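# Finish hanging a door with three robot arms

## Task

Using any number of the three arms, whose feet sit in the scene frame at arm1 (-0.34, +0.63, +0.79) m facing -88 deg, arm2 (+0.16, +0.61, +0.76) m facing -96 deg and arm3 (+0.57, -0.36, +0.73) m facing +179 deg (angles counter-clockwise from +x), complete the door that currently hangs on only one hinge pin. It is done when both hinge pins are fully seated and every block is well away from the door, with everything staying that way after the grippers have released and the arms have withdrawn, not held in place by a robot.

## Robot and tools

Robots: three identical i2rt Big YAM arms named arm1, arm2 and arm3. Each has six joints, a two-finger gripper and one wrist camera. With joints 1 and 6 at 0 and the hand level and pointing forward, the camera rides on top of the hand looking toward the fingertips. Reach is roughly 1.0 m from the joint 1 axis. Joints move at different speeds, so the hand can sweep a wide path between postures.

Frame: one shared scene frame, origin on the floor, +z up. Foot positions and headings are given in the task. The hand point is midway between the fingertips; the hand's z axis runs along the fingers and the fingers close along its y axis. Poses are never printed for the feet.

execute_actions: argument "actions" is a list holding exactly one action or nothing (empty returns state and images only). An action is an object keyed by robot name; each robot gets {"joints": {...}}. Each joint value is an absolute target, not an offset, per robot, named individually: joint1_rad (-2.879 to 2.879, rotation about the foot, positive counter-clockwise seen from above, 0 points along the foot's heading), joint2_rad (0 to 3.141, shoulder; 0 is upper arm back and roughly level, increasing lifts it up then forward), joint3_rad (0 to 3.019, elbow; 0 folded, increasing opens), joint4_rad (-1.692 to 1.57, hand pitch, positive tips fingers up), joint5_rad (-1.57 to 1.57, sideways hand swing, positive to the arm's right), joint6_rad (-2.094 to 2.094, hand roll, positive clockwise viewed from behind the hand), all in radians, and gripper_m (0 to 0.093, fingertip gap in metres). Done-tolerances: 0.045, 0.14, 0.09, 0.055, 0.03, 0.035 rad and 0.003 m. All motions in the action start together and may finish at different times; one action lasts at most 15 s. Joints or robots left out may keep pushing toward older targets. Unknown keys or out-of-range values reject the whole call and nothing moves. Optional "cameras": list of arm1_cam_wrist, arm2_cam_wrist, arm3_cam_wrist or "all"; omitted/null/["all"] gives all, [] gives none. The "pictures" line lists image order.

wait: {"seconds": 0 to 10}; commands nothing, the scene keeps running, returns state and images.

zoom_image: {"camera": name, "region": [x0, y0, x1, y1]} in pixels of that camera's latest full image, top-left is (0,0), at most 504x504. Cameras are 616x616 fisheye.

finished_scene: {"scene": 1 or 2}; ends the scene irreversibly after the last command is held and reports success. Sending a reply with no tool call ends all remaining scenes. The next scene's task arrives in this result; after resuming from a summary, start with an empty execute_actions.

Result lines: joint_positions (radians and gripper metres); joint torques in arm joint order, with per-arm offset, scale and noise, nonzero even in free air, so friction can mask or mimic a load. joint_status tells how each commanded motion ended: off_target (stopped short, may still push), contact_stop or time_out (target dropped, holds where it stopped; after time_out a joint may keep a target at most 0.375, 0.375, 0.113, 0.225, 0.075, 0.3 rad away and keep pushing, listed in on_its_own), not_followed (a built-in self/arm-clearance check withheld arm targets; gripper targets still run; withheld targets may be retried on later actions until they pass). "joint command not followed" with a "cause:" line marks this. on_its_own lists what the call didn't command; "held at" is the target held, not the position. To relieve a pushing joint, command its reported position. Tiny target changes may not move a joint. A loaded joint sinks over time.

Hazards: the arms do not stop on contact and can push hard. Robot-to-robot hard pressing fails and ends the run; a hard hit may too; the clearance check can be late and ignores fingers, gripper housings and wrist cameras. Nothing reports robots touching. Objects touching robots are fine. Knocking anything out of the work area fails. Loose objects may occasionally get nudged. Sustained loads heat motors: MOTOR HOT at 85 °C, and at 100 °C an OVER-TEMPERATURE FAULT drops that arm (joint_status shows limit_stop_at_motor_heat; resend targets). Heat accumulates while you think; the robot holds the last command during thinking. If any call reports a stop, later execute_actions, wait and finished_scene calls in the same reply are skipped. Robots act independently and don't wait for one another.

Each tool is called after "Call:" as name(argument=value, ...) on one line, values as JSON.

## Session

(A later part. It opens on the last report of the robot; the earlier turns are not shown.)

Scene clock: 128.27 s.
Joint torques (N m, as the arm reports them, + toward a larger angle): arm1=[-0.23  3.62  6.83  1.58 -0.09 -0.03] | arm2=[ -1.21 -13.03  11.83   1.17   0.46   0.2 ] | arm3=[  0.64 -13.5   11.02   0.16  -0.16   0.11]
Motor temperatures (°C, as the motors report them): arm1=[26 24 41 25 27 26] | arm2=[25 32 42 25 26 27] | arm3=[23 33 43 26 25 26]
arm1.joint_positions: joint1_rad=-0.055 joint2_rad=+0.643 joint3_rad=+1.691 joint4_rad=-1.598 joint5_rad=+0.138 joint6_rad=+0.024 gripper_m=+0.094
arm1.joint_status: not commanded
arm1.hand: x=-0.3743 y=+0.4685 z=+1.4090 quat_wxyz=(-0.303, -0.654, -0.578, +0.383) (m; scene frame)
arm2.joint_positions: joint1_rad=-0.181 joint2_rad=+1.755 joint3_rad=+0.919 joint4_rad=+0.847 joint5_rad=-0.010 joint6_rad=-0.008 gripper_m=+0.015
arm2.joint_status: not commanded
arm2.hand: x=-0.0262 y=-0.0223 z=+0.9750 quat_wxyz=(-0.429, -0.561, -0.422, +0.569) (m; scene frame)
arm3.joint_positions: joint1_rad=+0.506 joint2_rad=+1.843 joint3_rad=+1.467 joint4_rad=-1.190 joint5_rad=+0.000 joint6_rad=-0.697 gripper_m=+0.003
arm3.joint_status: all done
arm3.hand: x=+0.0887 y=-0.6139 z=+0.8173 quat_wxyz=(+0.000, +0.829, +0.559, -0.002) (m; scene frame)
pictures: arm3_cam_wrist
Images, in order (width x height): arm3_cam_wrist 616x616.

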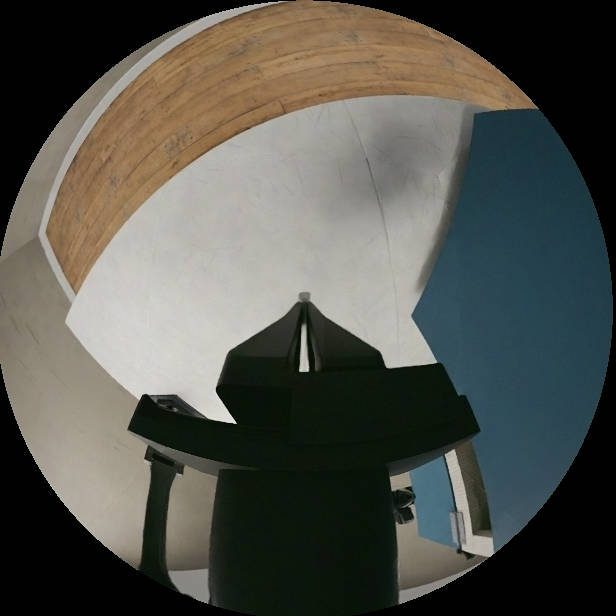

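Call:
execute_actions(actions=[{"arm3":{"joints":{"joint2_rad":1.2,"joint3_rad":0.85,"joint4_rad":-0.95,"joint6_rad":0}}}], cameras=[])

Call:
execute_actions(actions=[{"arm3":{"joints":{"joint1_rad":-0.185,"joint3_rad":0.75,"joint4_rad":0.3}}}], cameras=[])

Call:
execute_actions(actions=[{"arm3":{"joints":{"joint2_rad":1.4,"joint3_rad":0.66,"joint4_rad":0.75}}}], cameras=["arm3_cam_wrist"])

Scene clock: 137.60 s.
Joint torques (N m, as the arm reports them, + toward a larger angle): arm1=[-0.23  3.75  6.8   1.63 -0.11 -0.01] | arm2=[ -1.12 -13.38  11.9    1.05   0.46   0.19] | arm3=[ 0.89 -6.92  8.94  1.31 -0.12  0.12]
Motor temperatures (°C, as the motors report them): arm1=[26 24 40 25 27 26] | arm2=[25 32 43 25 26 27] | arm3=[23 33 44 26 25 26]
arm1.joint_positions: joint1_rad=-0.055 joint2_rad=+0.643 joint3_rad=+1.691 joint4_rad=-1.598 joint5_rad=+0.138 joint6_rad=+0.024 gripper_m=+0.094
arm1.joint_status: not commanded
arm1.hand: x=-0.3743 y=+0.4685 z=+1.4090 quat_wxyz=(-0.303, -0.654, -0.578, +0.383) (m; scene frame)
arm2.joint_positions: joint1_rad=-0.181 joint2_rad=+1.755 joint3_rad=+0.919 joint4_rad=+0.847 joint5_rad=-0.010 joint6_rad=-0.008 gripper_m=+0.015
arm2.joint_status: not commanded
arm2.hand: x=-0.0262 y=-0.0223 z=+0.9750 quat_wxyz=(-0.429, -0.561, -0.422, +0.569) (m; scene frame)
arm3.joint_positions: joint1_rad=+0.506 joint2_rad=+1.205 joint3_rad=+0.848 joint4_rad=-0.965 joint5_rad=+0.000 joint6_rad=-0.008 gripper_m=+0.002
arm3.joint_status: all done
arm3.hand: x=+0.2451 y=-0.5304 z=+0.8631 quat_wxyz=(+0.029, +0.962, +0.245, -0.120) (m; scene frame)
pictures: none
No camera images: the call's "cameras" was empty. Leave "cameras" out to get every camera's image.

Scene clock: 139.27 s.
Joint torques (N m, as the arm reports them, + toward a larger angle): arm1=[-0.17  3.48  6.8   1.62 -0.09 -0.02] | arm2=[ -1.37 -13.63  11.98   1.18   0.48   0.2 ] | arm3=[-0.11 -7.92 10.    2.58 -0.12  0.11]
Motor temperatures (°C, as the motors report them): arm1=[26 24 40 25 27 26] | arm2=[25 32 43 25 26 27] | arm3=[23 33 44 26 25 26]
arm1.joint_positions: joint1_rad=-0.055 joint2_rad=+0.643 joint3_rad=+1.691 joint4_rad=-1.598 joint5_rad=+0.138 joint6_rad=+0.024 gripper_m=+0.094
arm1.joint_status: not commanded
arm1.hand: x=-0.3743 y=+0.4685 z=+1.4090 quat_wxyz=(-0.303, -0.654, -0.578, +0.383) (m; scene frame)
arm2.joint_positions: joint1_rad=-0.181 joint2_rad=+1.755 joint3_rad=+0.919 joint4_rad=+0.847 joint5_rad=-0.010 joint6_rad=-0.008 gripper_m=+0.015
arm2.joint_status: not commanded
arm2.hand: x=-0.0262 y=-0.0223 z=+0.9750 quat_wxyz=(-0.429, -0.561, -0.422, +0.569) (m; scene frame)
arm3.joint_positions: joint1_rad=-0.182 joint2_rad=+1.205 joint3_rad=+0.742 joint4_rad=+0.278 joint5_rad=+0.000 joint6_rad=-0.006 gripper_m=+0.002
arm3.joint_status: all done
arm3.hand: x=+0.0470 y=-0.2526 z=+1.0191 quat_wxyz=(-0.065, +0.766, -0.073, -0.635) (m; scene frame)
pictures: none
No camera images: the call's "cameras" was empty. Leave "cameras" out to get every camera's image.

Scene clock: 140.43 s.
Joint torques (N m, as the arm reports them, + toward a larger angle): arm1=[-0.35  3.65  6.78  1.65 -0.09 -0.03] | arm2=[ -1.13 -13.07  11.93   1.15   0.46   0.19] | arm3=[ 0.16 -9.58  8.64  2.55 -0.1   0.1 ]
Motor temperatures (°C, as the motors report them): arm1=[26 24 40 25 27 26] | arm2=[25 32 43 25 26 27] | arm3=[23 33 43 26 25 26]
arm1.joint_positions: joint1_rad=-0.055 joint2_rad=+0.643 joint3_rad=+1.691 joint4_rad=-1.598 joint5_rad=+0.138 joint6_rad=+0.024 gripper_m=+0.094
arm1.joint_status: not commanded
arm1.hand: x=-0.3743 y=+0.4685 z=+1.4090 quat_wxyz=(-0.303, -0.654, -0.578, +0.383) (m; scene frame)
arm2.joint_positions: joint1_rad=-0.181 joint2_rad=+1.755 joint3_rad=+0.919 joint4_rad=+0.847 joint5_rad=-0.010 joint6_rad=-0.008 gripper_m=+0.015
arm2.joint_status: not commanded
arm2.hand: x=-0.0262 y=-0.0223 z=+0.9750 quat_wxyz=(-0.429, -0.561, -0.422, +0.569) (m; scene frame)
arm3.joint_positions: joint1_rad=-0.182 joint2_rad=+1.414 joint3_rad=+0.651 joint4_rad=+0.728 joint5_rad=+0.000 joint6_rad=-0.006 gripper_m=+0.002
arm3.joint_status: all done
arm3.hand: x=+0.0289 y=-0.2489 z=+0.9695 quat_wxyz=(-0.071, +0.716, -0.068, -0.691) (m; scene frame)
pictures: arm3_cam_wrist
Images, in order (width x height): arm3_cam_wrist 616x616.

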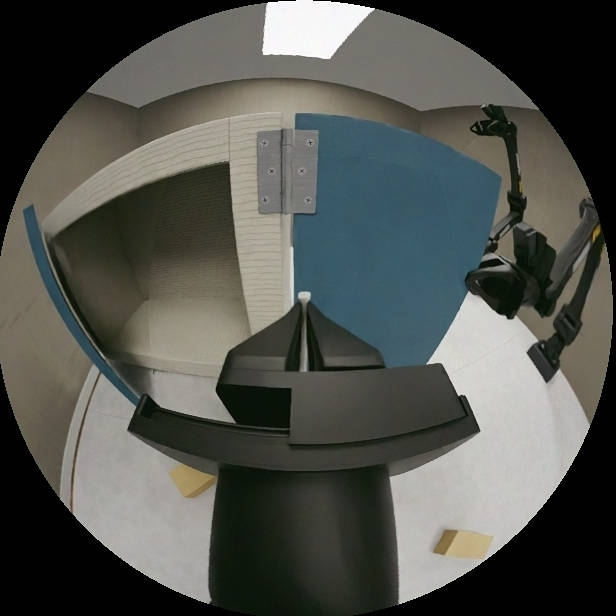

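Call:
execute_actions(actions=[{"arm3":{"joints":{"joint1_rad":-0.15,"joint2_rad":1.62,"joint3_rad":0.78,"joint4_rad":0.88}}}], cameras=["arm3_cam_wrist"])

Call:
zoom_image(camera="arm3_cam_wrist", region=[200,180,420,400])

Scene clock: 146.03 s.
Joint torques (N m, as the arm reports them, + toward a larger angle): arm1=[-0.17  3.59  6.78  1.64 -0.09 -0.02] | arm2=[ -1.26 -13.15  11.87   1.14   0.5    0.2 ] | arm3=[  1.13 -11.23   9.74   2.55  -0.12   0.13]
Motor temperatures (°C, as the motors report them): arm1=[26 24 40 25 27 26] | arm2=[25 32 43 25 26 27] | arm3=[23 32 43 26 25 26]
arm1.joint_positions: joint1_rad=-0.055 joint2_rad=+0.643 joint3_rad=+1.691 joint4_rad=-1.598 joint5_rad=+0.138 joint6_rad=+0.024 gripper_m=+0.094
arm1.joint_status: not commanded
arm1.hand: x=-0.3743 y=+0.4685 z=+1.4090 quat_wxyz=(-0.303, -0.654, -0.578, +0.383) (m; scene frame)
arm2.joint_positions: joint1_rad=-0.181 joint2_rad=+1.755 joint3_rad=+0.919 joint4_rad=+0.847 joint5_rad=-0.010 joint6_rad=-0.008 gripper_m=+0.015
arm2.joint_status: not commanded
arm2.hand: x=-0.0262 y=-0.0223 z=+0.9750 quat_wxyz=(-0.429, -0.561, -0.422, +0.569) (m; scene frame)
arm3.joint_positions: joint1_rad=-0.161 joint2_rad=+1.625 joint3_rad=+0.751 joint4_rad=+0.860 joint5_rad=+0.000 joint6_rad=-0.006 gripper_m=+0.002
arm3.joint_status: all done
arm3.hand: x=-0.0219 y=-0.2511 z=+0.9357 quat_wxyz=(-0.065, +0.709, -0.060, -0.699) (m; scene frame)
pictures: arm3_cam_wrist
Images, in order (width x height): arm3_cam_wrist 616x616.

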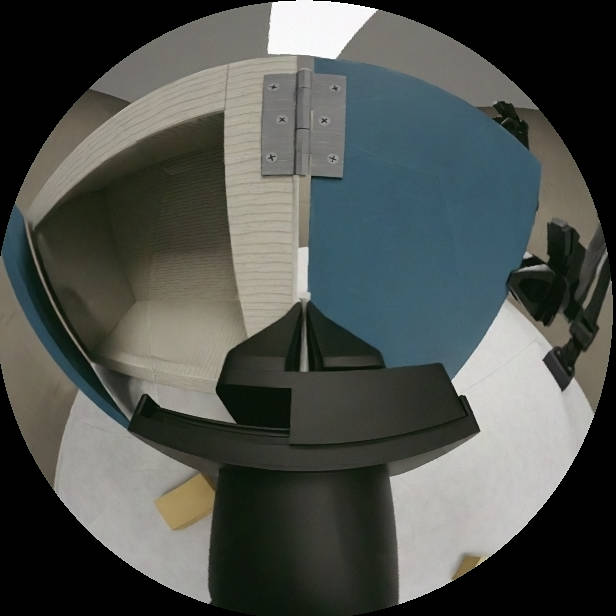

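Region (200, 180, 420, 400) of arm3_cam_wrist's 616x616 image, scaled by 2.291, with more detail than that image has.

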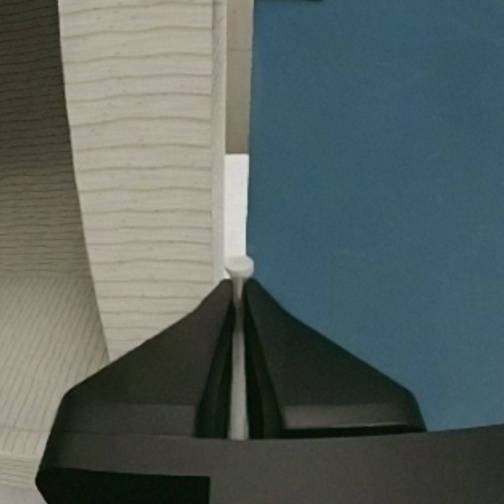

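Call:
execute_actions(actions=[{"arm3":{"joints":{"joint2_rad":1.68,"joint3_rad":0.80,"joint4_rad":0.93}},"arm2":{"joints":{"joint2_rad":1.70,"joint3_rad":0.96,"joint4_rad":0.81}}}], cameras=["arm3_cam_wrist"])

Call:
zoom_image(camera="arm3_cam_wrist", region=[200,180,420,400])

Scene clock: 159.87 s.
Joint torques (N m, as the arm reports them, + toward a larger angle): arm1=[-0.27  3.41  6.84  1.61 -0.1  -0.02] | arm2=[ -1.55 -17.    11.76   1.42   0.49   0.22] | arm3=[  0.91 -11.07  10.18   2.64  -0.14   0.1 ]
Motor temperatures (°C, as the motors report them): arm1=[26 24 40 25 27 26] | arm2=[25 32 43 25 26 27] | arm3=[23 32 44 27 25 26]
arm1.joint_positions: joint1_rad=-0.055 joint2_rad=+0.643 joint3_rad=+1.691 joint4_rad=-1.598 joint5_rad=+0.138 joint6_rad=+0.024 gripper_m=+0.094
arm1.joint_status: not commanded
arm1.hand: x=-0.3743 y=+0.4685 z=+1.4090 quat_wxyz=(-0.303, -0.654, -0.578, +0.383) (m; scene frame)
arm2.joint_positions: joint1_rad=-0.181 joint2_rad=+1.744 joint3_rad=+0.920 joint4_rad=+0.819 joint5_rad=-0.010 joint6_rad=-0.008 gripper_m=+0.015
arm2.joint_status: all done
arm2.hand: x=-0.0261 y=-0.0218 z=+0.9751 quat_wxyz=(-0.425, -0.565, -0.426, +0.564) (m; scene frame)
arm3.joint_positions: joint1_rad=-0.161 joint2_rad=+1.671 joint3_rad=+0.760 joint4_rad=+0.908 joint5_rad=+0.000 joint6_rad=-0.006 gripper_m=+0.002
arm3.joint_status: all done
arm3.hand: x=-0.0280 y=-0.2500 z=+0.9250 quat_wxyz=(-0.065, +0.705, -0.060, -0.703) (m; scene frame)
pictures: arm3_cam_wrist
Images, in order (width x height): arm3_cam_wrist 616x616.

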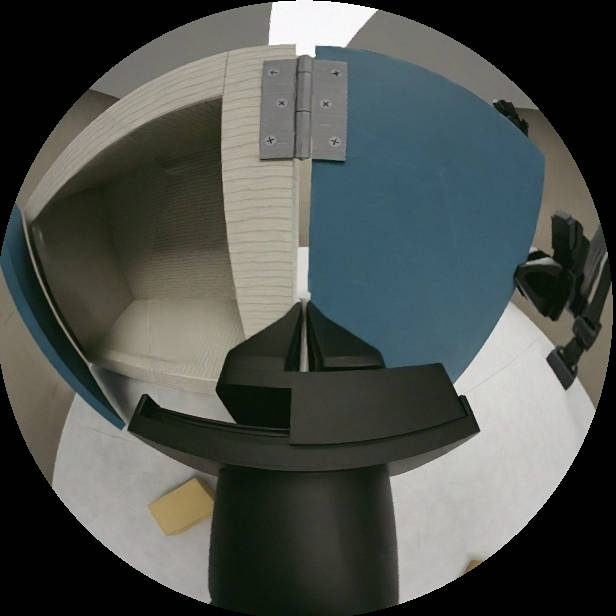

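Region (200, 180, 420, 400) of arm3_cam_wrist's 616x616 image, scaled by 2.291, with more detail than that image has.

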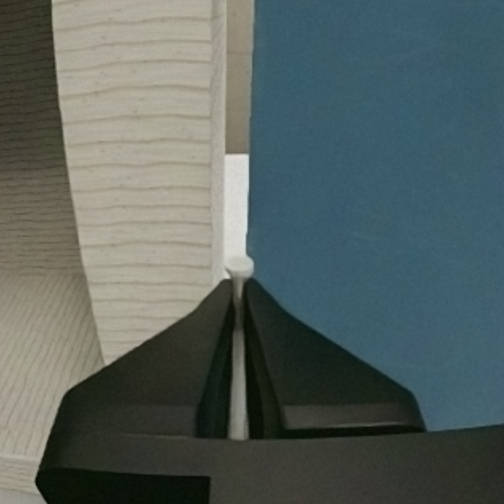

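Call:
execute_actions(actions=[{"arm3":{"joints":{"joint2_rad":1.70,"joint3_rad":0.84,"joint4_rad":0.91}}}], cameras=[])

Call:
execute_actions(actions=[{"arm3":{"joints":{"joint2_rad":1.76,"joint4_rad":0.97}}}], cameras=["arm3_cam_wrist"])

Scene clock: 167.33 s.
Joint torques (N m, as the arm reports them, + toward a larger angle): arm1=[-0.21  3.68  6.78  1.63 -0.1  -0.02] | arm2=[ -1.14 -17.07  11.91   1.52   0.48   0.18] | arm3=[ 1.13 -9.92 10.48  1.84 -0.14  0.1 ]
Motor temperatures (°C, as the motors report them): arm1=[26 24 40 25 27 26] | arm2=[25 33 43 25 26 27] | arm3=[23 32 44 27 25 26]
arm1.joint_positions: joint1_rad=-0.055 joint2_rad=+0.643 joint3_rad=+1.691 joint4_rad=-1.598 joint5_rad=+0.138 joint6_rad=+0.024 gripper_m=+0.094
arm1.joint_status: not commanded
arm1.hand: x=-0.3743 y=+0.4685 z=+1.4090 quat_wxyz=(-0.303, -0.654, -0.578, +0.383) (m; scene frame)
arm2.joint_positions: joint1_rad=-0.181 joint2_rad=+1.744 joint3_rad=+0.920 joint4_rad=+0.819 joint5_rad=-0.010 joint6_rad=-0.008 gripper_m=+0.015
arm2.joint_status: not commanded
arm2.hand: x=-0.0261 y=-0.0218 z=+0.9751 quat_wxyz=(-0.425, -0.565, -0.426, +0.564) (m; scene frame)
arm3.joint_positions: joint1_rad=-0.161 joint2_rad=+1.686 joint3_rad=+0.801 joint4_rad=+0.908 joint5_rad=+0.000 joint6_rad=-0.006 gripper_m=+0.002
arm3.joint_status: all done
arm3.hand: x=-0.0408 y=-0.2477 z=+0.9357 quat_wxyz=(-0.066, +0.696, -0.059, -0.712) (m; scene frame)
pictures: none
No camera images: the call's "cameras" was empty. Leave "cameras" out to get every camera's image.

Scene clock: 168.17 s.
Joint torques (N m, as the arm reports them, + toward a larger angle): arm1=[-0.23  3.61  6.78  1.65 -0.09 -0.01] | arm2=[ -1.46 -16.93  11.92   1.43   0.49   0.21] | arm3=[  0.78 -11.32  10.07   2.47  -0.12   0.12]
Motor temperatures (°C, as the motors report them): arm1=[26 24 40 25 27 26] | arm2=[25 33 43 25 26 27] | arm3=[23 32 44 27 25 26]
arm1.joint_positions: joint1_rad=-0.055 joint2_rad=+0.643 joint3_rad=+1.691 joint4_rad=-1.598 joint5_rad=+0.138 joint6_rad=+0.024 gripper_m=+0.094
arm1.joint_status: not commanded
arm1.hand: x=-0.3743 y=+0.4685 z=+1.4090 quat_wxyz=(-0.303, -0.654, -0.578, +0.383) (m; scene frame)
arm2.joint_positions: joint1_rad=-0.181 joint2_rad=+1.744 joint3_rad=+0.920 joint4_rad=+0.819 joint5_rad=-0.010 joint6_rad=-0.008 gripper_m=+0.015
arm2.joint_status: not commanded
arm2.hand: x=-0.0261 y=-0.0218 z=+0.9751 quat_wxyz=(-0.425, -0.565, -0.426, +0.564) (m; scene frame)
arm3.joint_positions: joint1_rad=-0.161 joint2_rad=+1.755 joint3_rad=+0.801 joint4_rad=+0.947 joint5_rad=+0.000 joint6_rad=-0.006 gripper_m=+0.002
arm3.joint_status: all done
arm3.hand: x=-0.0453 y=-0.2469 z=+0.9038 quat_wxyz=(-0.065, +0.707, -0.060, -0.702) (m; scene frame)
pictures: arm3_cam_wrist
Images, in order (width x height): arm3_cam_wrist 616x616.

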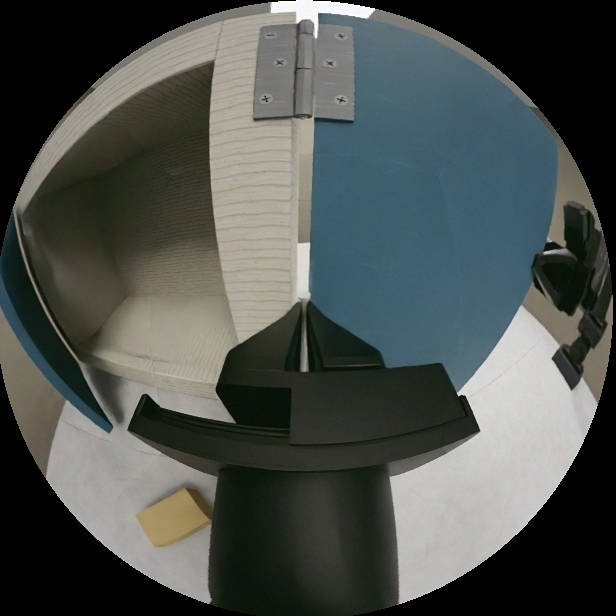

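Call:
execute_actions(actions=[{"arm3":{"joints":{"joint2_rad":1.79,"joint3_rad":0.80,"joint4_rad":1.01}}}], cameras=[])

Call:
execute_actions(actions=[{"arm3":{"joints":{"joint2_rad":1.83,"joint3_rad":0.79,"joint4_rad":1.05}}}], cameras=["arm3_cam_wrist"])

Scene clock: 173.57 s.
Joint torques (N m, as the arm reports them, + toward a larger angle): arm1=[-0.25  3.68  6.77  1.65 -0.09 -0.02] | arm2=[ -1.23 -16.66  11.94   1.45   0.47   0.23] | arm3=[  1.11 -10.24   6.44   2.57  -0.12   0.1 ]
Motor temperatures (°C, as the motors report them): arm1=[26 24 40 25 27 26] | arm2=[25 33 43 25 26 27] | arm3=[23 32 44 27 25 26]
arm1.joint_positions: joint1_rad=-0.055 joint2_rad=+0.643 joint3_rad=+1.691 joint4_rad=-1.598 joint5_rad=+0.138 joint6_rad=+0.024 gripper_m=+0.094
arm1.joint_status: not commanded
arm1.hand: x=-0.3743 y=+0.4685 z=+1.4090 quat_wxyz=(-0.303, -0.654, -0.578, +0.383) (m; scene frame)
arm2.joint_positions: joint1_rad=-0.181 joint2_rad=+1.744 joint3_rad=+0.920 joint4_rad=+0.819 joint5_rad=-0.010 joint6_rad=-0.008 gripper_m=+0.015
arm2.joint_status: not commanded
arm2.hand: x=-0.0261 y=-0.0218 z=+0.9751 quat_wxyz=(-0.425, -0.565, -0.426, +0.564) (m; scene frame)
arm3.joint_positions: joint1_rad=-0.161 joint2_rad=+1.770 joint3_rad=+0.801 joint4_rad=+0.989 joint5_rad=+0.000 joint6_rad=-0.006 gripper_m=+0.002
arm3.joint_status: all done
arm3.hand: x=-0.0459 y=-0.2468 z=+0.9052 quat_wxyz=(-0.066, +0.697, -0.059, -0.711) (m; scene frame)
pictures: none
No camera images: the call's "cameras" was empty. Leave "cameras" out to get every camera's image.

Scene clock: 174.27 s.
Joint torques (N m, as the arm reports them, + toward a larger angle): arm1=[-0.15  3.46  6.78  1.65 -0.09 -0.03] | arm2=[ -1.41 -17.02  11.78   1.44   0.5    0.19] | arm3=[  0.93 -11.41   5.9    2.47  -0.13   0.13]
Motor temperatures (°C, as the motors report them): arm1=[26 24 40 25 27 26] | arm2=[25 33 43 25 26 27] | arm3=[23 32 44 27 25 26]
arm1.joint_positions: joint1_rad=-0.055 joint2_rad=+0.643 joint3_rad=+1.691 joint4_rad=-1.598 joint5_rad=+0.138 joint6_rad=+0.024 gripper_m=+0.094
arm1.joint_status: not commanded
arm1.hand: x=-0.3743 y=+0.4685 z=+1.4090 quat_wxyz=(-0.303, -0.654, -0.578, +0.383) (m; scene frame)
arm2.joint_positions: joint1_rad=-0.181 joint2_rad=+1.744 joint3_rad=+0.920 joint4_rad=+0.819 joint5_rad=-0.010 joint6_rad=-0.008 gripper_m=+0.015
arm2.joint_status: not commanded
arm2.hand: x=-0.0261 y=-0.0218 z=+0.9751 quat_wxyz=(-0.425, -0.565, -0.426, +0.564) (m; scene frame)
arm3.joint_positions: joint1_rad=-0.161 joint2_rad=+1.819 joint3_rad=+0.791 joint4_rad=+1.029 joint5_rad=+0.000 joint6_rad=-0.006 gripper_m=+0.002
arm3.joint_status: all done
arm3.hand: x=-0.0443 y=-0.2470 z=+0.8809 quat_wxyz=(-0.065, +0.704, -0.060, -0.705) (m; scene frame)
pictures: arm3_cam_wrist
Images, in order (width x height): arm3_cam_wrist 616x616.

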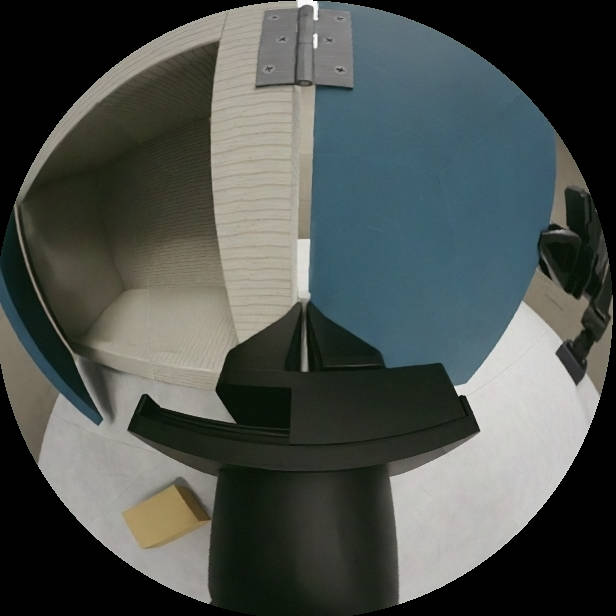

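Call:
execute_actions(actions=[{"arm3":{"joints":{"joint2_rad":1.87,"joint3_rad":0.78,"joint4_rad":1.08}}}], cameras=[])

Call:
execute_actions(actions=[{"arm3":{"joints":{"joint2_rad":1.91,"joint3_rad":0.77,"joint4_rad":1.11}}}], cameras=["arm3_cam_wrist"])

Call:
zoom_image(camera="arm3_cam_wrist", region=[200,220,420,440])

Scene clock: 180.73 s.
Joint torques (N m, as the arm reports them, + toward a larger angle): arm1=[-0.36  3.5   6.8   1.65 -0.1  -0.03] | arm2=[ -1.24 -17.18  11.85   1.53   0.47   0.19] | arm3=[  0.89 -11.46   5.56   2.64  -0.13   0.12]
Motor temperatures (°C, as the motors report them): arm1=[26 24 40 25 27 26] | arm2=[25 33 43 25 26 27] | arm3=[23 32 43 27 25 26]
arm1.joint_positions: joint1_rad=-0.055 joint2_rad=+0.643 joint3_rad=+1.691 joint4_rad=-1.598 joint5_rad=+0.138 joint6_rad=+0.024 gripper_m=+0.094
arm1.joint_status: not commanded
arm1.hand: x=-0.3743 y=+0.4685 z=+1.4090 quat_wxyz=(-0.303, -0.654, -0.578, +0.383) (m; scene frame)
arm2.joint_positions: joint1_rad=-0.181 joint2_rad=+1.744 joint3_rad=+0.920 joint4_rad=+0.819 joint5_rad=-0.010 joint6_rad=-0.008 gripper_m=+0.015
arm2.joint_status: not commanded
arm2.hand: x=-0.0261 y=-0.0218 z=+0.9751 quat_wxyz=(-0.425, -0.565, -0.426, +0.564) (m; scene frame)
arm3.joint_positions: joint1_rad=-0.161 joint2_rad=+1.860 joint3_rad=+0.782 joint4_rad=+1.058 joint5_rad=+0.000 joint6_rad=-0.006 gripper_m=+0.002
arm3.joint_status: all done
arm3.hand: x=-0.0417 y=-0.2475 z=+0.8591 quat_wxyz=(-0.064, +0.712, -0.061, -0.697) (m; scene frame)
pictures: none
No camera images: the call's "cameras" was empty. Leave "cameras" out to get every camera's image.

Scene clock: 181.43 s.
Joint torques (N m, as the arm reports them, + toward a larger angle): arm1=[-0.19  3.54  6.81  1.63 -0.09 -0.02] | arm2=[ -1.3  -17.24  11.78   1.47   0.48   0.21] | arm3=[  1.25 -12.08   5.19   2.59  -0.14   0.08]
Motor temperatures (°C, as the motors report them): arm1=[26 24 40 25 27 26] | arm2=[25 33 43 25 26 27] | arm3=[23 32 43 27 25 26]
arm1.joint_positions: joint1_rad=-0.055 joint2_rad=+0.643 joint3_rad=+1.691 joint4_rad=-1.598 joint5_rad=+0.138 joint6_rad=+0.024 gripper_m=+0.094
arm1.joint_status: not commanded
arm1.hand: x=-0.3743 y=+0.4685 z=+1.4090 quat_wxyz=(-0.303, -0.654, -0.578, +0.383) (m; scene frame)
arm2.joint_positions: joint1_rad=-0.181 joint2_rad=+1.744 joint3_rad=+0.920 joint4_rad=+0.819 joint5_rad=-0.010 joint6_rad=-0.008 gripper_m=+0.015
arm2.joint_status: not commanded
arm2.hand: x=-0.0261 y=-0.0218 z=+0.9751 quat_wxyz=(-0.425, -0.565, -0.426, +0.564) (m; scene frame)
arm3.joint_positions: joint1_rad=-0.161 joint2_rad=+1.900 joint3_rad=+0.771 joint4_rad=+1.088 joint5_rad=+0.000 joint6_rad=-0.006 gripper_m=+0.002
arm3.joint_status: all done
arm3.hand: x=-0.0380 y=-0.2481 z=+0.8386 quat_wxyz=(-0.064, +0.719, -0.061, -0.690) (m; scene frame)
pictures: arm3_cam_wrist
Images, in order (width x height): arm3_cam_wrist 616x616.

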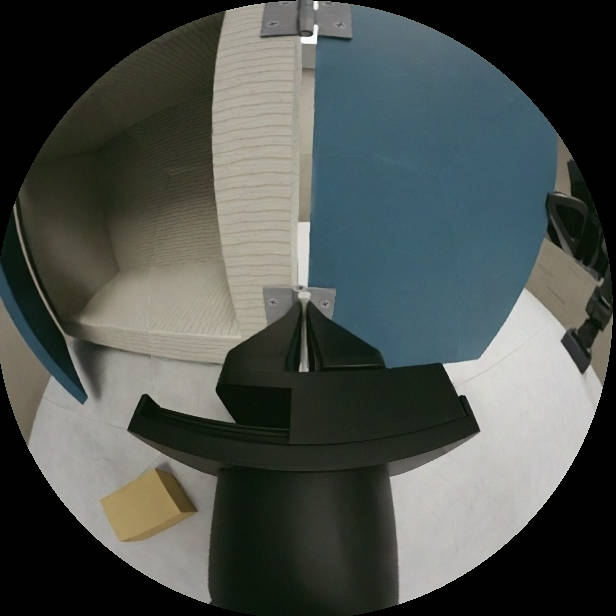

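Region (200, 220, 420, 440) of arm3_cam_wrist's 616x616 image, scaled by 2.291, with more detail than that image has.

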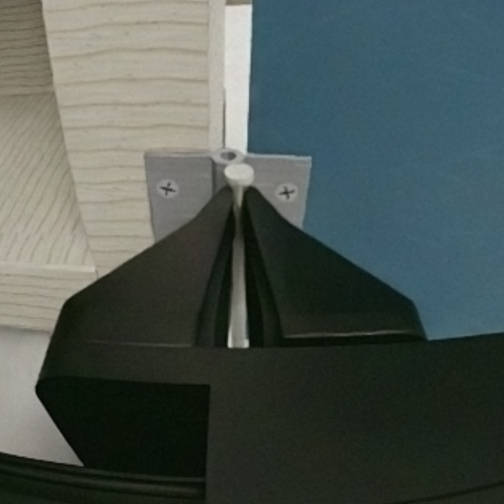

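Call:
execute_actions(actions=[{"arm3":{"joints":{"joint2_rad":1.70,"joint3_rad":0.80,"joint4_rad":0.92}}}], cameras=[])

Call:
execute_actions(actions=[{"arm3":{"joints":{"joint2_rad":1.74,"joint3_rad":0.875,"joint4_rad":0.93,"joint5_rad":-0.02}}}], cameras=["arm3_cam_wrist"])

Scene clock: 189.40 s.
Joint torques (N m, as the arm reports them, + toward a larger angle): arm1=[-0.19  3.75  6.79  1.65 -0.09 -0.03] | arm2=[ -1.44 -16.41  11.9    1.46   0.48   0.21] | arm3=[  1.26 -10.26   9.27   1.45  -0.15   0.11]
Motor temperatures (°C, as the motors report them): arm1=[26 24 40 25 27 26] | arm2=[25 34 43 25 26 27] | arm3=[23 32 42 27 25 26]
arm1.joint_positions: joint1_rad=-0.055 joint2_rad=+0.643 joint3_rad=+1.691 joint4_rad=-1.598 joint5_rad=+0.138 joint6_rad=+0.024 gripper_m=+0.094
arm1.joint_status: not commanded
arm1.hand: x=-0.3743 y=+0.4685 z=+1.4090 quat_wxyz=(-0.303, -0.654, -0.578, +0.383) (m; scene frame)
arm2.joint_positions: joint1_rad=-0.181 joint2_rad=+1.744 joint3_rad=+0.920 joint4_rad=+0.819 joint5_rad=-0.010 joint6_rad=-0.008 gripper_m=+0.015
arm2.joint_status: not commanded
arm2.hand: x=-0.0261 y=-0.0218 z=+0.9751 quat_wxyz=(-0.425, -0.565, -0.426, +0.564) (m; scene frame)
arm3.joint_positions: joint1_rad=-0.161 joint2_rad=+1.691 joint3_rad=+0.771 joint4_rad=+0.929 joint5_rad=+0.000 joint6_rad=-0.006 gripper_m=+0.002
arm3.joint_status: all done
arm3.hand: x=-0.0326 y=-0.2492 z=+0.9233 quat_wxyz=(-0.065, +0.701, -0.060, -0.707) (m; scene frame)
pictures: none
No camera images: the call's "cameras" was empty. Leave "cameras" out to get every camera's image.

Scene clock: 190.07 s.
Joint torques (N m, as the arm reports them, + toward a larger angle): arm1=[-0.24  3.63  6.79  1.64 -0.09 -0.02] | arm2=[ -1.3  -16.66  11.86   1.44   0.49   0.2 ] | arm3=[  1.38 -10.82  10.75   1.85  -0.21   0.08]
Motor temperatures (°C, as the motors report them): arm1=[26 24 40 25 27 26] | arm2=[25 34 43 25 26 27] | arm3=[23 32 42 27 25 26]
arm1.joint_positions: joint1_rad=-0.055 joint2_rad=+0.643 joint3_rad=+1.691 joint4_rad=-1.598 joint5_rad=+0.138 joint6_rad=+0.024 gripper_m=+0.094
arm1.joint_status: not commanded
arm1.hand: x=-0.3743 y=+0.4685 z=+1.4090 quat_wxyz=(-0.303, -0.654, -0.578, +0.383) (m; scene frame)
arm2.joint_positions: joint1_rad=-0.181 joint2_rad=+1.744 joint3_rad=+0.920 joint4_rad=+0.819 joint5_rad=-0.010 joint6_rad=-0.008 gripper_m=+0.015
arm2.joint_status: not commanded
arm2.hand: x=-0.0261 y=-0.0217 z=+0.9754 quat_wxyz=(-0.425, -0.565, -0.425, +0.565) (m; scene frame)
arm3.joint_positions: joint1_rad=-0.161 joint2_rad=+1.730 joint3_rad=+0.830 joint4_rad=+0.929 joint5_rad=-0.018 joint6_rad=-0.006 gripper_m=+0.002
arm3.joint_status: all done
arm3.hand: x=-0.0530 y=-0.2486 z=+0.9284 quat_wxyz=(-0.060, +0.695, -0.053, -0.715) (m; scene frame)
pictures: arm3_cam_wrist
Images, in order (width x height): arm3_cam_wrist 616x616.

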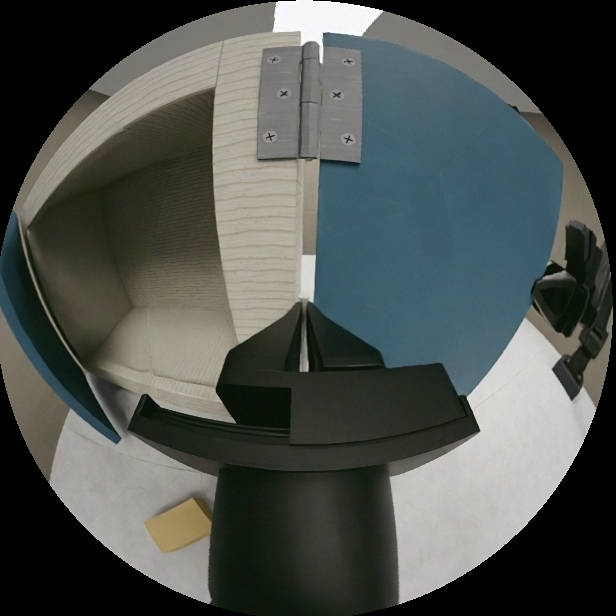

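Call:
execute_actions(actions=[{"arm3":{"joints":{"joint2_rad":1.79,"joint3_rad":0.82,"joint4_rad":0.99}}}], cameras=[])

Call:
execute_actions(actions=[{"arm3":{"joints":{"joint2_rad":1.83,"joint3_rad":0.82,"joint4_rad":1.03}}}], cameras=["arm3_cam_wrist"])

Scene clock: 196.47 s.
Joint torques (N m, as the arm reports them, + toward a larger angle): arm1=[-0.22  3.65  6.81  1.66 -0.1  -0.01] | arm2=[ -1.63 -16.66  11.9    1.54   0.47   0.19] | arm3=[ 0.7  -9.58  6.08  2.07 -0.22  0.09]
Motor temperatures (°C, as the motors report them): arm1=[26 24 40 25 27 26] | arm2=[25 34 43 25 26 27] | arm3=[23 32 43 27 25 26]
arm1.joint_positions: joint1_rad=-0.055 joint2_rad=+0.643 joint3_rad=+1.691 joint4_rad=-1.598 joint5_rad=+0.138 joint6_rad=+0.024 gripper_m=+0.094
arm1.joint_status: not commanded
arm1.hand: x=-0.3743 y=+0.4685 z=+1.4090 quat_wxyz=(-0.303, -0.654, -0.578, +0.383) (m; scene frame)
arm2.joint_positions: joint1_rad=-0.181 joint2_rad=+1.743 joint3_rad=+0.920 joint4_rad=+0.818 joint5_rad=-0.010 joint6_rad=-0.008 gripper_m=+0.015
arm2.joint_status: not commanded
arm2.hand: x=-0.0260 y=-0.0216 z=+0.9759 quat_wxyz=(-0.425, -0.565, -0.425, +0.565) (m; scene frame)
arm3.joint_positions: joint1_rad=-0.161 joint2_rad=+1.760 joint3_rad=+0.828 joint4_rad=+0.983 joint5_rad=-0.018 joint6_rad=-0.005 gripper_m=+0.002
arm3.joint_status: all done
arm3.hand: x=-0.0539 y=-0.2484 z=+0.9225 quat_wxyz=(-0.060, +0.687, -0.053, -0.723) (m; scene frame)
pictures: none
No camera images: the call's "cameras" was empty. Leave "cameras" out to get every camera's image.

Scene clock: 197.07 s.
Joint torques (N m, as the arm reports them, + toward a larger angle): arm1=[-0.25  3.55  6.85  1.62 -0.08 -0.02] | arm2=[ -0.85 -16.56  11.81   1.45   0.48   0.22] | arm3=[ 1.23 -8.73  5.81  1.57 -0.22  0.09]
Motor temperatures (°C, as the motors report them): arm1=[26 24 40 25 27 26] | arm2=[25 34 43 25 26 27] | arm3=[23 32 43 27 25 26]
arm1.joint_positions: joint1_rad=-0.055 joint2_rad=+0.643 joint3_rad=+1.691 joint4_rad=-1.598 joint5_rad=+0.138 joint6_rad=+0.024 gripper_m=+0.094
arm1.joint_status: not commanded
arm1.hand: x=-0.3743 y=+0.4685 z=+1.4090 quat_wxyz=(-0.303, -0.654, -0.578, +0.383) (m; scene frame)
arm2.joint_positions: joint1_rad=-0.181 joint2_rad=+1.742 joint3_rad=+0.920 joint4_rad=+0.818 joint5_rad=-0.010 joint6_rad=-0.008 gripper_m=+0.015
arm2.joint_status: not commanded
arm2.hand: x=-0.0260 y=-0.0216 z=+0.9762 quat_wxyz=(-0.425, -0.565, -0.425, +0.565) (m; scene frame)
arm3.joint_positions: joint1_rad=-0.161 joint2_rad=+1.785 joint3_rad=+0.828 joint4_rad=+1.036 joint5_rad=-0.018 joint6_rad=-0.004 gripper_m=+0.002
arm3.joint_status: all done
arm3.hand: x=-0.0547 y=-0.2483 z=+0.9203 quat_wxyz=(-0.061, +0.676, -0.052, -0.732) (m; scene frame)
pictures: arm3_cam_wrist
Images, in order (width x height): arm3_cam_wrist 616x616.

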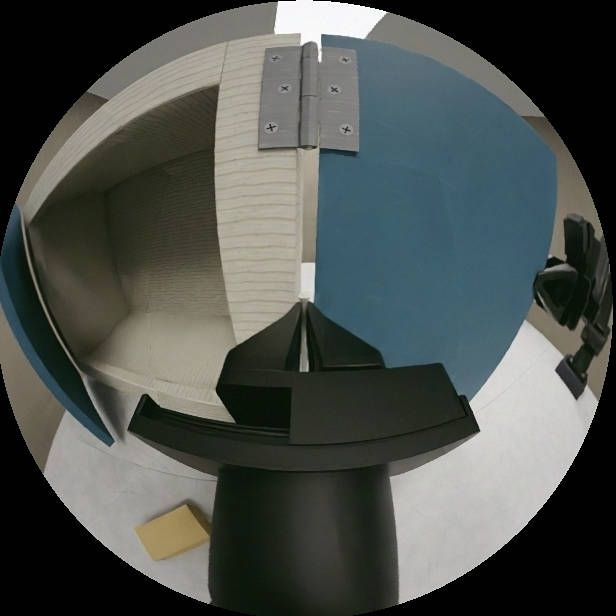

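Call:
execute_actions(actions=[{"arm3":{"joints":{"joint2_rad":1.72,"joint3_rad":0.81,"joint4_rad":0.93,"joint5_rad":-0.027}}}], cameras=[])

Call:
execute_actions(actions=[{"arm3":{"joints":{"joint2_rad":1.79,"joint4_rad":1.0}}}], cameras=["arm3_cam_wrist"])

Scene clock: 208.03 s.
Joint torques (N m, as the arm reports them, + toward a larger angle): arm1=[-0.07  3.67  6.8   1.65 -0.09 -0.03] | arm2=[ -1.26 -16.77  11.96   1.53   0.47   0.2 ] | arm3=[  1.16 -13.31   6.46   1.52  -0.29   0.09]
Motor temperatures (°C, as the motors report them): arm1=[26 24 40 25 27 26] | arm2=[25 34 43 25 26 27] | arm3=[23 32 41 27 25 26]
arm1.joint_positions: joint1_rad=-0.055 joint2_rad=+0.643 joint3_rad=+1.691 joint4_rad=-1.598 joint5_rad=+0.138 joint6_rad=+0.024 gripper_m=+0.094
arm1.joint_status: not commanded
arm1.hand: x=-0.3743 y=+0.4685 z=+1.4090 quat_wxyz=(-0.303, -0.654, -0.578, +0.383) (m; scene frame)
arm2.joint_positions: joint1_rad=-0.181 joint2_rad=+1.742 joint3_rad=+0.920 joint4_rad=+0.818 joint5_rad=-0.010 joint6_rad=-0.008 gripper_m=+0.015
arm2.joint_status: not commanded
arm2.hand: x=-0.0260 y=-0.0216 z=+0.9762 quat_wxyz=(-0.425, -0.565, -0.425, +0.565) (m; scene frame)
arm3.joint_positions: joint1_rad=-0.161 joint2_rad=+1.739 joint3_rad=+0.814 joint4_rad=+0.940 joint5_rad=-0.024 joint6_rad=-0.003 gripper_m=+0.002
arm3.joint_status: all done
arm3.hand: x=-0.0489 y=-0.2503 z=+0.9176 quat_wxyz=(-0.056, +0.700, -0.052, -0.710) (m; scene frame)
pictures: none
No camera images: the call's "cameras" was empty. Leave "cameras" out to get every camera's image.

Scene clock: 208.77 s.
Joint torques (N m, as the arm reports them, + toward a larger angle): arm1=[-0.09  3.62  6.81  1.66 -0.09 -0.02] | arm2=[ -0.84 -16.93  11.76   1.54   0.47   0.22] | arm3=[  0.9  -10.75   6.35   2.53  -0.28   0.09]
Motor temperatures (°C, as the motors report them): arm1=[26 24 40 25 27 26] | arm2=[25 34 43 25 26 27] | arm3=[23 32 41 27 25 26]
arm1.joint_positions: joint1_rad=-0.055 joint2_rad=+0.643 joint3_rad=+1.691 joint4_rad=-1.598 joint5_rad=+0.138 joint6_rad=+0.024 gripper_m=+0.094
arm1.joint_status: not commanded
arm1.hand: x=-0.3743 y=+0.4685 z=+1.4090 quat_wxyz=(-0.303, -0.654, -0.578, +0.383) (m; scene frame)
arm2.joint_positions: joint1_rad=-0.181 joint2_rad=+1.742 joint3_rad=+0.920 joint4_rad=+0.818 joint5_rad=-0.010 joint6_rad=-0.008 gripper_m=+0.015
arm2.joint_status: not commanded
arm2.hand: x=-0.0260 y=-0.0216 z=+0.9762 quat_wxyz=(-0.425, -0.565, -0.425, +0.565) (m; scene frame)
arm3.joint_positions: joint1_rad=-0.161 joint2_rad=+1.775 joint3_rad=+0.813 joint4_rad=+0.979 joint5_rad=-0.024 joint6_rad=-0.003 gripper_m=+0.002
arm3.joint_status: all done
arm3.hand: x=-0.0504 y=-0.2500 z=+0.9052 quat_wxyz=(-0.056, +0.699, -0.052, -0.711) (m; scene frame)
pictures: arm3_cam_wrist
Images, in order (width x height): arm3_cam_wrist 616x616.

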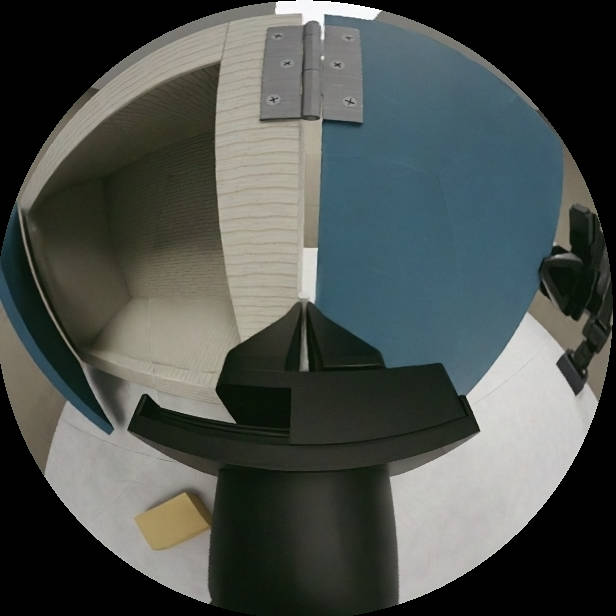

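Got lower; possibly entering. Continue.

Call:
execute_actions(actions=[{"arm3":{"joints":{"joint2_rad":1.84,"joint4_rad":1.04}}}], cameras=[])

Call:
execute_actions(actions=[{"arm3":{"joints":{"joint2_rad":1.88,"joint3_rad":0.80,"joint4_rad":1.08}}}], cameras=["arm3_cam_wrist"])

Scene clock: 212.70 s.
Joint torques (N m, as the arm reports them, + toward a larger angle): arm1=[-0.15  3.59  6.77  1.61 -0.1  -0.02] | arm2=[ -1.39 -17.14  11.86   1.51   0.46   0.22] | arm3=[ 0.83 -9.41  6.26  1.84 -0.28  0.08]
Motor temperatures (°C, as the motors report them): arm1=[26 24 40 25 27 26] | arm2=[25 34 43 25 26 27] | arm3=[23 32 41 27 25 26]
arm1.joint_positions: joint1_rad=-0.055 joint2_rad=+0.643 joint3_rad=+1.691 joint4_rad=-1.598 joint5_rad=+0.138 joint6_rad=+0.024 gripper_m=+0.094
arm1.joint_status: not commanded
arm1.hand: x=-0.3743 y=+0.4685 z=+1.4090 quat_wxyz=(-0.303, -0.654, -0.578, +0.383) (m; scene frame)
arm2.joint_positions: joint1_rad=-0.181 joint2_rad=+1.742 joint3_rad=+0.920 joint4_rad=+0.818 joint5_rad=-0.010 joint6_rad=-0.008 gripper_m=+0.015
arm2.joint_status: not commanded
arm2.hand: x=-0.0260 y=-0.0216 z=+0.9762 quat_wxyz=(-0.425, -0.565, -0.425, +0.565) (m; scene frame)
arm3.joint_positions: joint1_rad=-0.161 joint2_rad=+1.800 joint3_rad=+0.812 joint4_rad=+1.038 joint5_rad=-0.024 joint6_rad=-0.003 gripper_m=+0.002
arm3.joint_status: all done
arm3.hand: x=-0.0508 y=-0.2499 z=+0.9037 quat_wxyz=(-0.058, +0.688, -0.051, -0.722) (m; scene frame)
pictures: none
No camera images: the call's "cameras" was empty. Leave "cameras" out to get every camera's image.

Scene clock: 213.30 s.
Joint torques (N m, as the arm reports them, + toward a larger angle): arm1=[-0.14  3.56  6.79  1.65 -0.09 -0.02] | arm2=[ -1.13 -16.91  11.82   1.44   0.51   0.19] | arm3=[ 0.66 -8.19  5.19  1.14 -0.29  0.08]
Motor temperatures (°C, as the motors report them): arm1=[26 24 40 25 27 26] | arm2=[25 34 43 25 26 27] | arm3=[23 32 41 27 25 26]
arm1.joint_positions: joint1_rad=-0.055 joint2_rad=+0.643 joint3_rad=+1.691 joint4_rad=-1.598 joint5_rad=+0.138 joint6_rad=+0.024 gripper_m=+0.094
arm1.joint_status: not commanded
arm1.hand: x=-0.3743 y=+0.4685 z=+1.4090 quat_wxyz=(-0.303, -0.654, -0.578, +0.383) (m; scene frame)
arm2.joint_positions: joint1_rad=-0.181 joint2_rad=+1.742 joint3_rad=+0.920 joint4_rad=+0.818 joint5_rad=-0.010 joint6_rad=-0.008 gripper_m=+0.015
arm2.joint_status: not commanded
arm2.hand: x=-0.0260 y=-0.0216 z=+0.9762 quat_wxyz=(-0.425, -0.565, -0.425, +0.565) (m; scene frame)
arm3.joint_positions: joint1_rad=-0.161 joint2_rad=+1.825 joint3_rad=+0.811 joint4_rad=+1.094 joint5_rad=-0.024 joint6_rad=-0.003 gripper_m=+0.002
arm3.joint_status: all done
arm3.hand: x=-0.0505 y=-0.2500 z=+0.9019 quat_wxyz=(-0.059, +0.677, -0.050, -0.732) (m; scene frame)
pictures: arm3_cam_wrist
Images, in order (width x height): arm3_cam_wrist 616x616.

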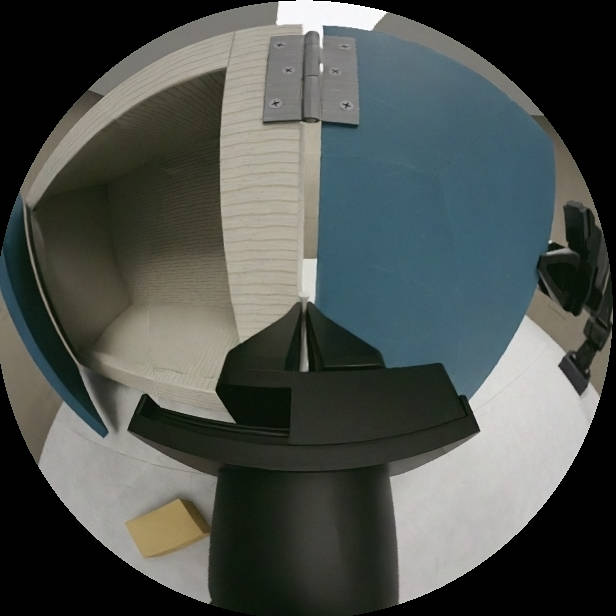

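Call:
execute_actions(actions=[{"arm3":{"joints":{"joint2_rad":1.83,"joint3_rad":0.81,"joint4_rad":1.02}},"arm2":{"joints":{"joint2_rad":1.64,"joint3_rad":0.98,"joint4_rad":0.81}}}], cameras=[])

Call:
execute_actions(actions=[{"arm3":{"joints":{"joint2_rad":1.87,"joint3_rad":0.80,"joint4_rad":1.04}}}], cameras=[])

Scene clock: 220.47 s.
Joint torques (N m, as the arm reports them, + toward a larger angle): arm1=[-0.11  3.58  6.8   1.63 -0.09 -0.02] | arm2=[ -1.48 -19.95  13.46   2.42   0.46   0.2 ] | arm3=[  0.97 -10.7    6.29   0.46  -0.24   0.09]
Motor temperatures (°C, as the motors report them): arm1=[26 24 40 25 27 26] | arm2=[25 34 44 25 26 27] | arm3=[23 32 41 27 25 26]
arm1.joint_positions: joint1_rad=-0.055 joint2_rad=+0.643 joint3_rad=+1.691 joint4_rad=-1.598 joint5_rad=+0.138 joint6_rad=+0.024 gripper_m=+0.094
arm1.joint_status: not commanded
arm1.hand: x=-0.3743 y=+0.4685 z=+1.4090 quat_wxyz=(-0.303, -0.654, -0.578, +0.383) (m; scene frame)
arm2.joint_positions: joint1_rad=-0.181 joint2_rad=+1.729 joint3_rad=+0.921 joint4_rad=+0.795 joint5_rad=-0.011 joint6_rad=-0.008 gripper_m=+0.015
arm2.joint_status: all done
arm2.hand: x=-0.0258 y=-0.0209 z=+0.9797 quat_wxyz=(-0.424, -0.567, -0.427, +0.562) (m; scene frame)
arm3.joint_positions: joint1_rad=-0.161 joint2_rad=+1.811 joint3_rad=+0.811 joint4_rad=+1.058 joint5_rad=-0.024 joint6_rad=-0.003 gripper_m=+0.002
arm3.joint_status: all done
arm3.hand: x=-0.0505 y=-0.2500 z=+0.9016 quat_wxyz=(-0.058, +0.685, -0.051, -0.725) (m; scene frame)
pictures: none
No camera images: the call's "cameras" was empty. Leave "cameras" out to get every camera's image.

Scene clock: 220.97 s.
Joint torques (N m, as the arm reports them, + toward a larger angle): arm1=[-0.06  3.77  6.78  1.64 -0.09 -0.02] | arm2=[ -1.1  -20.26  13.52   2.39   0.5    0.22] | arm3=[ 1.17 -7.83  5.37  1.1  -0.27  0.08]
Motor temperatures (°C, as the motors report them): arm1=[26 24 40 25 27 26] | arm2=[25 34 44 25 26 27] | arm3=[23 32 41 27 25 26]
arm1.joint_positions: joint1_rad=-0.055 joint2_rad=+0.643 joint3_rad=+1.691 joint4_rad=-1.598 joint5_rad=+0.138 joint6_rad=+0.024 gripper_m=+0.094
arm1.joint_status: not commanded
arm1.hand: x=-0.3743 y=+0.4685 z=+1.4090 quat_wxyz=(-0.303, -0.654, -0.578, +0.383) (m; scene frame)
arm2.joint_positions: joint1_rad=-0.181 joint2_rad=+1.729 joint3_rad=+0.921 joint4_rad=+0.795 joint5_rad=-0.011 joint6_rad=-0.008 gripper_m=+0.015
arm2.joint_status: not commanded
arm2.hand: x=-0.0258 y=-0.0209 z=+0.9797 quat_wxyz=(-0.424, -0.567, -0.427, +0.562) (m; scene frame)
arm3.joint_positions: joint1_rad=-0.161 joint2_rad=+1.811 joint3_rad=+0.811 joint4_rad=+1.058 joint5_rad=-0.024 joint6_rad=-0.003 gripper_m=+0.002
arm3.joint_status: all done
arm3.hand: x=-0.0505 y=-0.2500 z=+0.9014 quat_wxyz=(-0.058, +0.685, -0.051, -0.725) (m; scene frame)
pictures: none
No camera images: the call's "cameras" was empty. Leave "cameras" out to get every camera's image.

Call:
execute_actions(actions=[{"arm3":{"joints":{"joint2_rad":1.77,"joint3_rad":0.81,"joint4_rad":0.95}},"arm2":{"joints":{"joint2_rad":1.60,"joint3_rad":1.0,"joint4_rad":0.80}}}], cameras=[])

Call:
execute_actions(actions=[{"arm3":{"joints":{"joint2_rad":1.84,"joint4_rad":1.0}}}], cameras=["arm3_cam_wrist"])

Scene clock: 226.37 s.
Joint torques (N m, as the arm reports them, + toward a larger angle): arm1=[-0.21  3.48  6.76  1.64 -0.09 -0.02] | arm2=[ -0.97 -22.5   14.96   2.82   0.52   0.2 ] | arm3=[  1.56 -12.62   6.54   0.91  -0.28   0.08]
Motor temperatures (°C, as the motors report them): arm1=[26 24 40 25 27 26] | arm2=[25 35 44 25 26 27] | arm3=[23 32 40 27 25 26]
arm1.joint_positions: joint1_rad=-0.055 joint2_rad=+0.643 joint3_rad=+1.691 joint4_rad=-1.598 joint5_rad=+0.138 joint6_rad=+0.024 gripper_m=+0.094
arm1.joint_status: not commanded
arm1.hand: x=-0.3743 y=+0.4685 z=+1.4090 quat_wxyz=(-0.303, -0.654, -0.578, +0.383) (m; scene frame)
arm2.joint_positions: joint1_rad=-0.181 joint2_rad=+1.720 joint3_rad=+0.924 joint4_rad=+0.771 joint5_rad=-0.011 joint6_rad=-0.008 gripper_m=+0.015
arm2.joint_status: all done
arm2.hand: x=-0.0258 y=-0.0209 z=+0.9810 quat_wxyz=(-0.421, -0.571, -0.430, +0.559) (m; scene frame)
arm3.joint_positions: joint1_rad=-0.161 joint2_rad=+1.777 joint3_rad=+0.811 joint4_rad=+0.973 joint5_rad=-0.024 joint6_rad=-0.003 gripper_m=+0.002
arm3.joint_status: all done
arm3.hand: x=-0.0497 y=-0.2501 z=+0.9012 quat_wxyz=(-0.056, +0.703, -0.053, -0.707) (m; scene frame)
pictures: none
No camera images: the call's "cameras" was empty. Leave "cameras" out to get every camera's image.

Scene clock: 227.03 s.
Joint torques (N m, as the arm reports them, + toward a larger angle): arm1=[-0.22  3.61  6.83  1.63 -0.09 -0.03] | arm2=[ -1.12 -22.61  14.84   2.92   0.51   0.21] | arm3=[ 1.02 -8.44  6.37  1.5  -0.25  0.07]
Motor temperatures (°C, as the motors report them): arm1=[26 24 40 25 27 26] | arm2=[25 35 44 25 26 27] | arm3=[23 32 40 27 25 26]
arm1.joint_positions: joint1_rad=-0.055 joint2_rad=+0.643 joint3_rad=+1.691 joint4_rad=-1.598 joint5_rad=+0.138 joint6_rad=+0.024 gripper_m=+0.094
arm1.joint_status: not commanded
arm1.hand: x=-0.3743 y=+0.4685 z=+1.4090 quat_wxyz=(-0.303, -0.654, -0.578, +0.383) (m; scene frame)
arm2.joint_positions: joint1_rad=-0.181 joint2_rad=+1.720 joint3_rad=+0.924 joint4_rad=+0.771 joint5_rad=-0.011 joint6_rad=-0.008 gripper_m=+0.015
arm2.joint_status: not commanded
arm2.hand: x=-0.0258 y=-0.0209 z=+0.9810 quat_wxyz=(-0.421, -0.571, -0.430, +0.559) (m; scene frame)
arm3.joint_positions: joint1_rad=-0.161 joint2_rad=+1.792 joint3_rad=+0.811 joint4_rad=+1.008 joint5_rad=-0.024 joint6_rad=-0.003 gripper_m=+0.002
arm3.joint_status: all done
arm3.hand: x=-0.0502 y=-0.2500 z=+0.9008 quat_wxyz=(-0.057, +0.696, -0.052, -0.714) (m; scene frame)
pictures: arm3_cam_wrist
Images, in order (width x height): arm3_cam_wrist 616x616.

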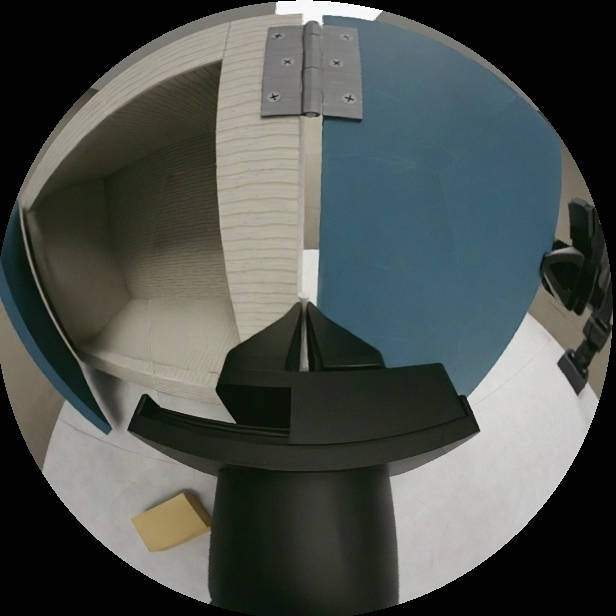

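Call:
execute_actions(actions=[{"arm2":{"joints":{"joint2_rad":1.72,"joint3_rad":0.95,"joint4_rad":0.81}}}], cameras=[])

Call:
execute_actions(actions=[{"arm2":{"joints":{"joint2_rad":1.76,"joint3_rad":0.92,"joint4_rad":0.83}}}], cameras=[])

Scene clock: 232.53 s.
Joint torques (N m, as the arm reports them, + toward a larger angle): arm1=[-0.24  3.57  6.81  1.63 -0.09 -0.02] | arm2=[ -1.19 -13.79  10.92   3.21   0.5    0.19] | arm3=[ 0.91 -8.44  6.46  1.47 -0.27  0.08]
Motor temperatures (°C, as the motors report them): arm1=[26 24 40 25 27 26] | arm2=[25 35 45 25 26 27] | arm3=[23 32 40 27 25 26]
arm1.joint_positions: joint1_rad=-0.055 joint2_rad=+0.643 joint3_rad=+1.691 joint4_rad=-1.598 joint5_rad=+0.138 joint6_rad=+0.024 gripper_m=+0.094
arm1.joint_status: not commanded
arm1.hand: x=-0.3743 y=+0.4685 z=+1.4090 quat_wxyz=(-0.303, -0.654, -0.578, +0.383) (m; scene frame)
arm2.joint_positions: joint1_rad=-0.181 joint2_rad=+1.724 joint3_rad=+0.924 joint4_rad=+0.771 joint5_rad=-0.011 joint6_rad=-0.008 gripper_m=+0.015
arm2.joint_status: all done
arm2.hand: x=-0.0259 y=-0.0212 z=+0.9785 quat_wxyz=(-0.420, -0.572, -0.431, +0.558) (m; scene frame)
arm3.joint_positions: joint1_rad=-0.161 joint2_rad=+1.792 joint3_rad=+0.811 joint4_rad=+1.008 joint5_rad=-0.024 joint6_rad=-0.003 gripper_m=+0.002
arm3.joint_status: not commanded
arm3.hand: x=-0.0502 y=-0.2500 z=+0.9008 quat_wxyz=(-0.057, +0.696, -0.052, -0.714) (m; scene frame)
pictures: none
No camera images: the call's "cameras" was empty. Leave "cameras" out to get every camera's image.

Scene clock: 233.10 s.
Joint torques (N m, as the arm reports them, + toward a larger angle): arm1=[-0.25  3.58  6.84  1.62 -0.09 -0.03] | arm2=[ -1.26 -12.03   8.59   2.7    0.5    0.2 ] | arm3=[ 0.99 -8.16  6.37  1.42 -0.28  0.09]
Motor temperatures (°C, as the motors report them): arm1=[26 24 40 25 27 26] | arm2=[25 35 45 25 26 27] | arm3=[23 32 40 27 25 26]
arm1.joint_positions: joint1_rad=-0.055 joint2_rad=+0.643 joint3_rad=+1.691 joint4_rad=-1.598 joint5_rad=+0.138 joint6_rad=+0.024 gripper_m=+0.094
arm1.joint_status: not commanded
arm1.hand: x=-0.3743 y=+0.4685 z=+1.4090 quat_wxyz=(-0.303, -0.654, -0.578, +0.383) (m; scene frame)
arm2.joint_positions: joint1_rad=-0.181 joint2_rad=+1.736 joint3_rad=+0.921 joint4_rad=+0.804 joint5_rad=-0.011 joint6_rad=-0.008 gripper_m=+0.015
arm2.joint_status: all done
arm2.hand: x=-0.0259 y=-0.0214 z=+0.9772 quat_wxyz=(-0.424, -0.567, -0.427, +0.563) (m; scene frame)
arm3.joint_positions: joint1_rad=-0.161 joint2_rad=+1.792 joint3_rad=+0.811 joint4_rad=+1.008 joint5_rad=-0.024 joint6_rad=-0.003 gripper_m=+0.002
arm3.joint_status: not commanded
arm3.hand: x=-0.0502 y=-0.2500 z=+0.9008 quat_wxyz=(-0.057, +0.696, -0.052, -0.714) (m; scene frame)
pictures: none
No camera images: the call's "cameras" was empty. Leave "cameras" out to get every camera's image.


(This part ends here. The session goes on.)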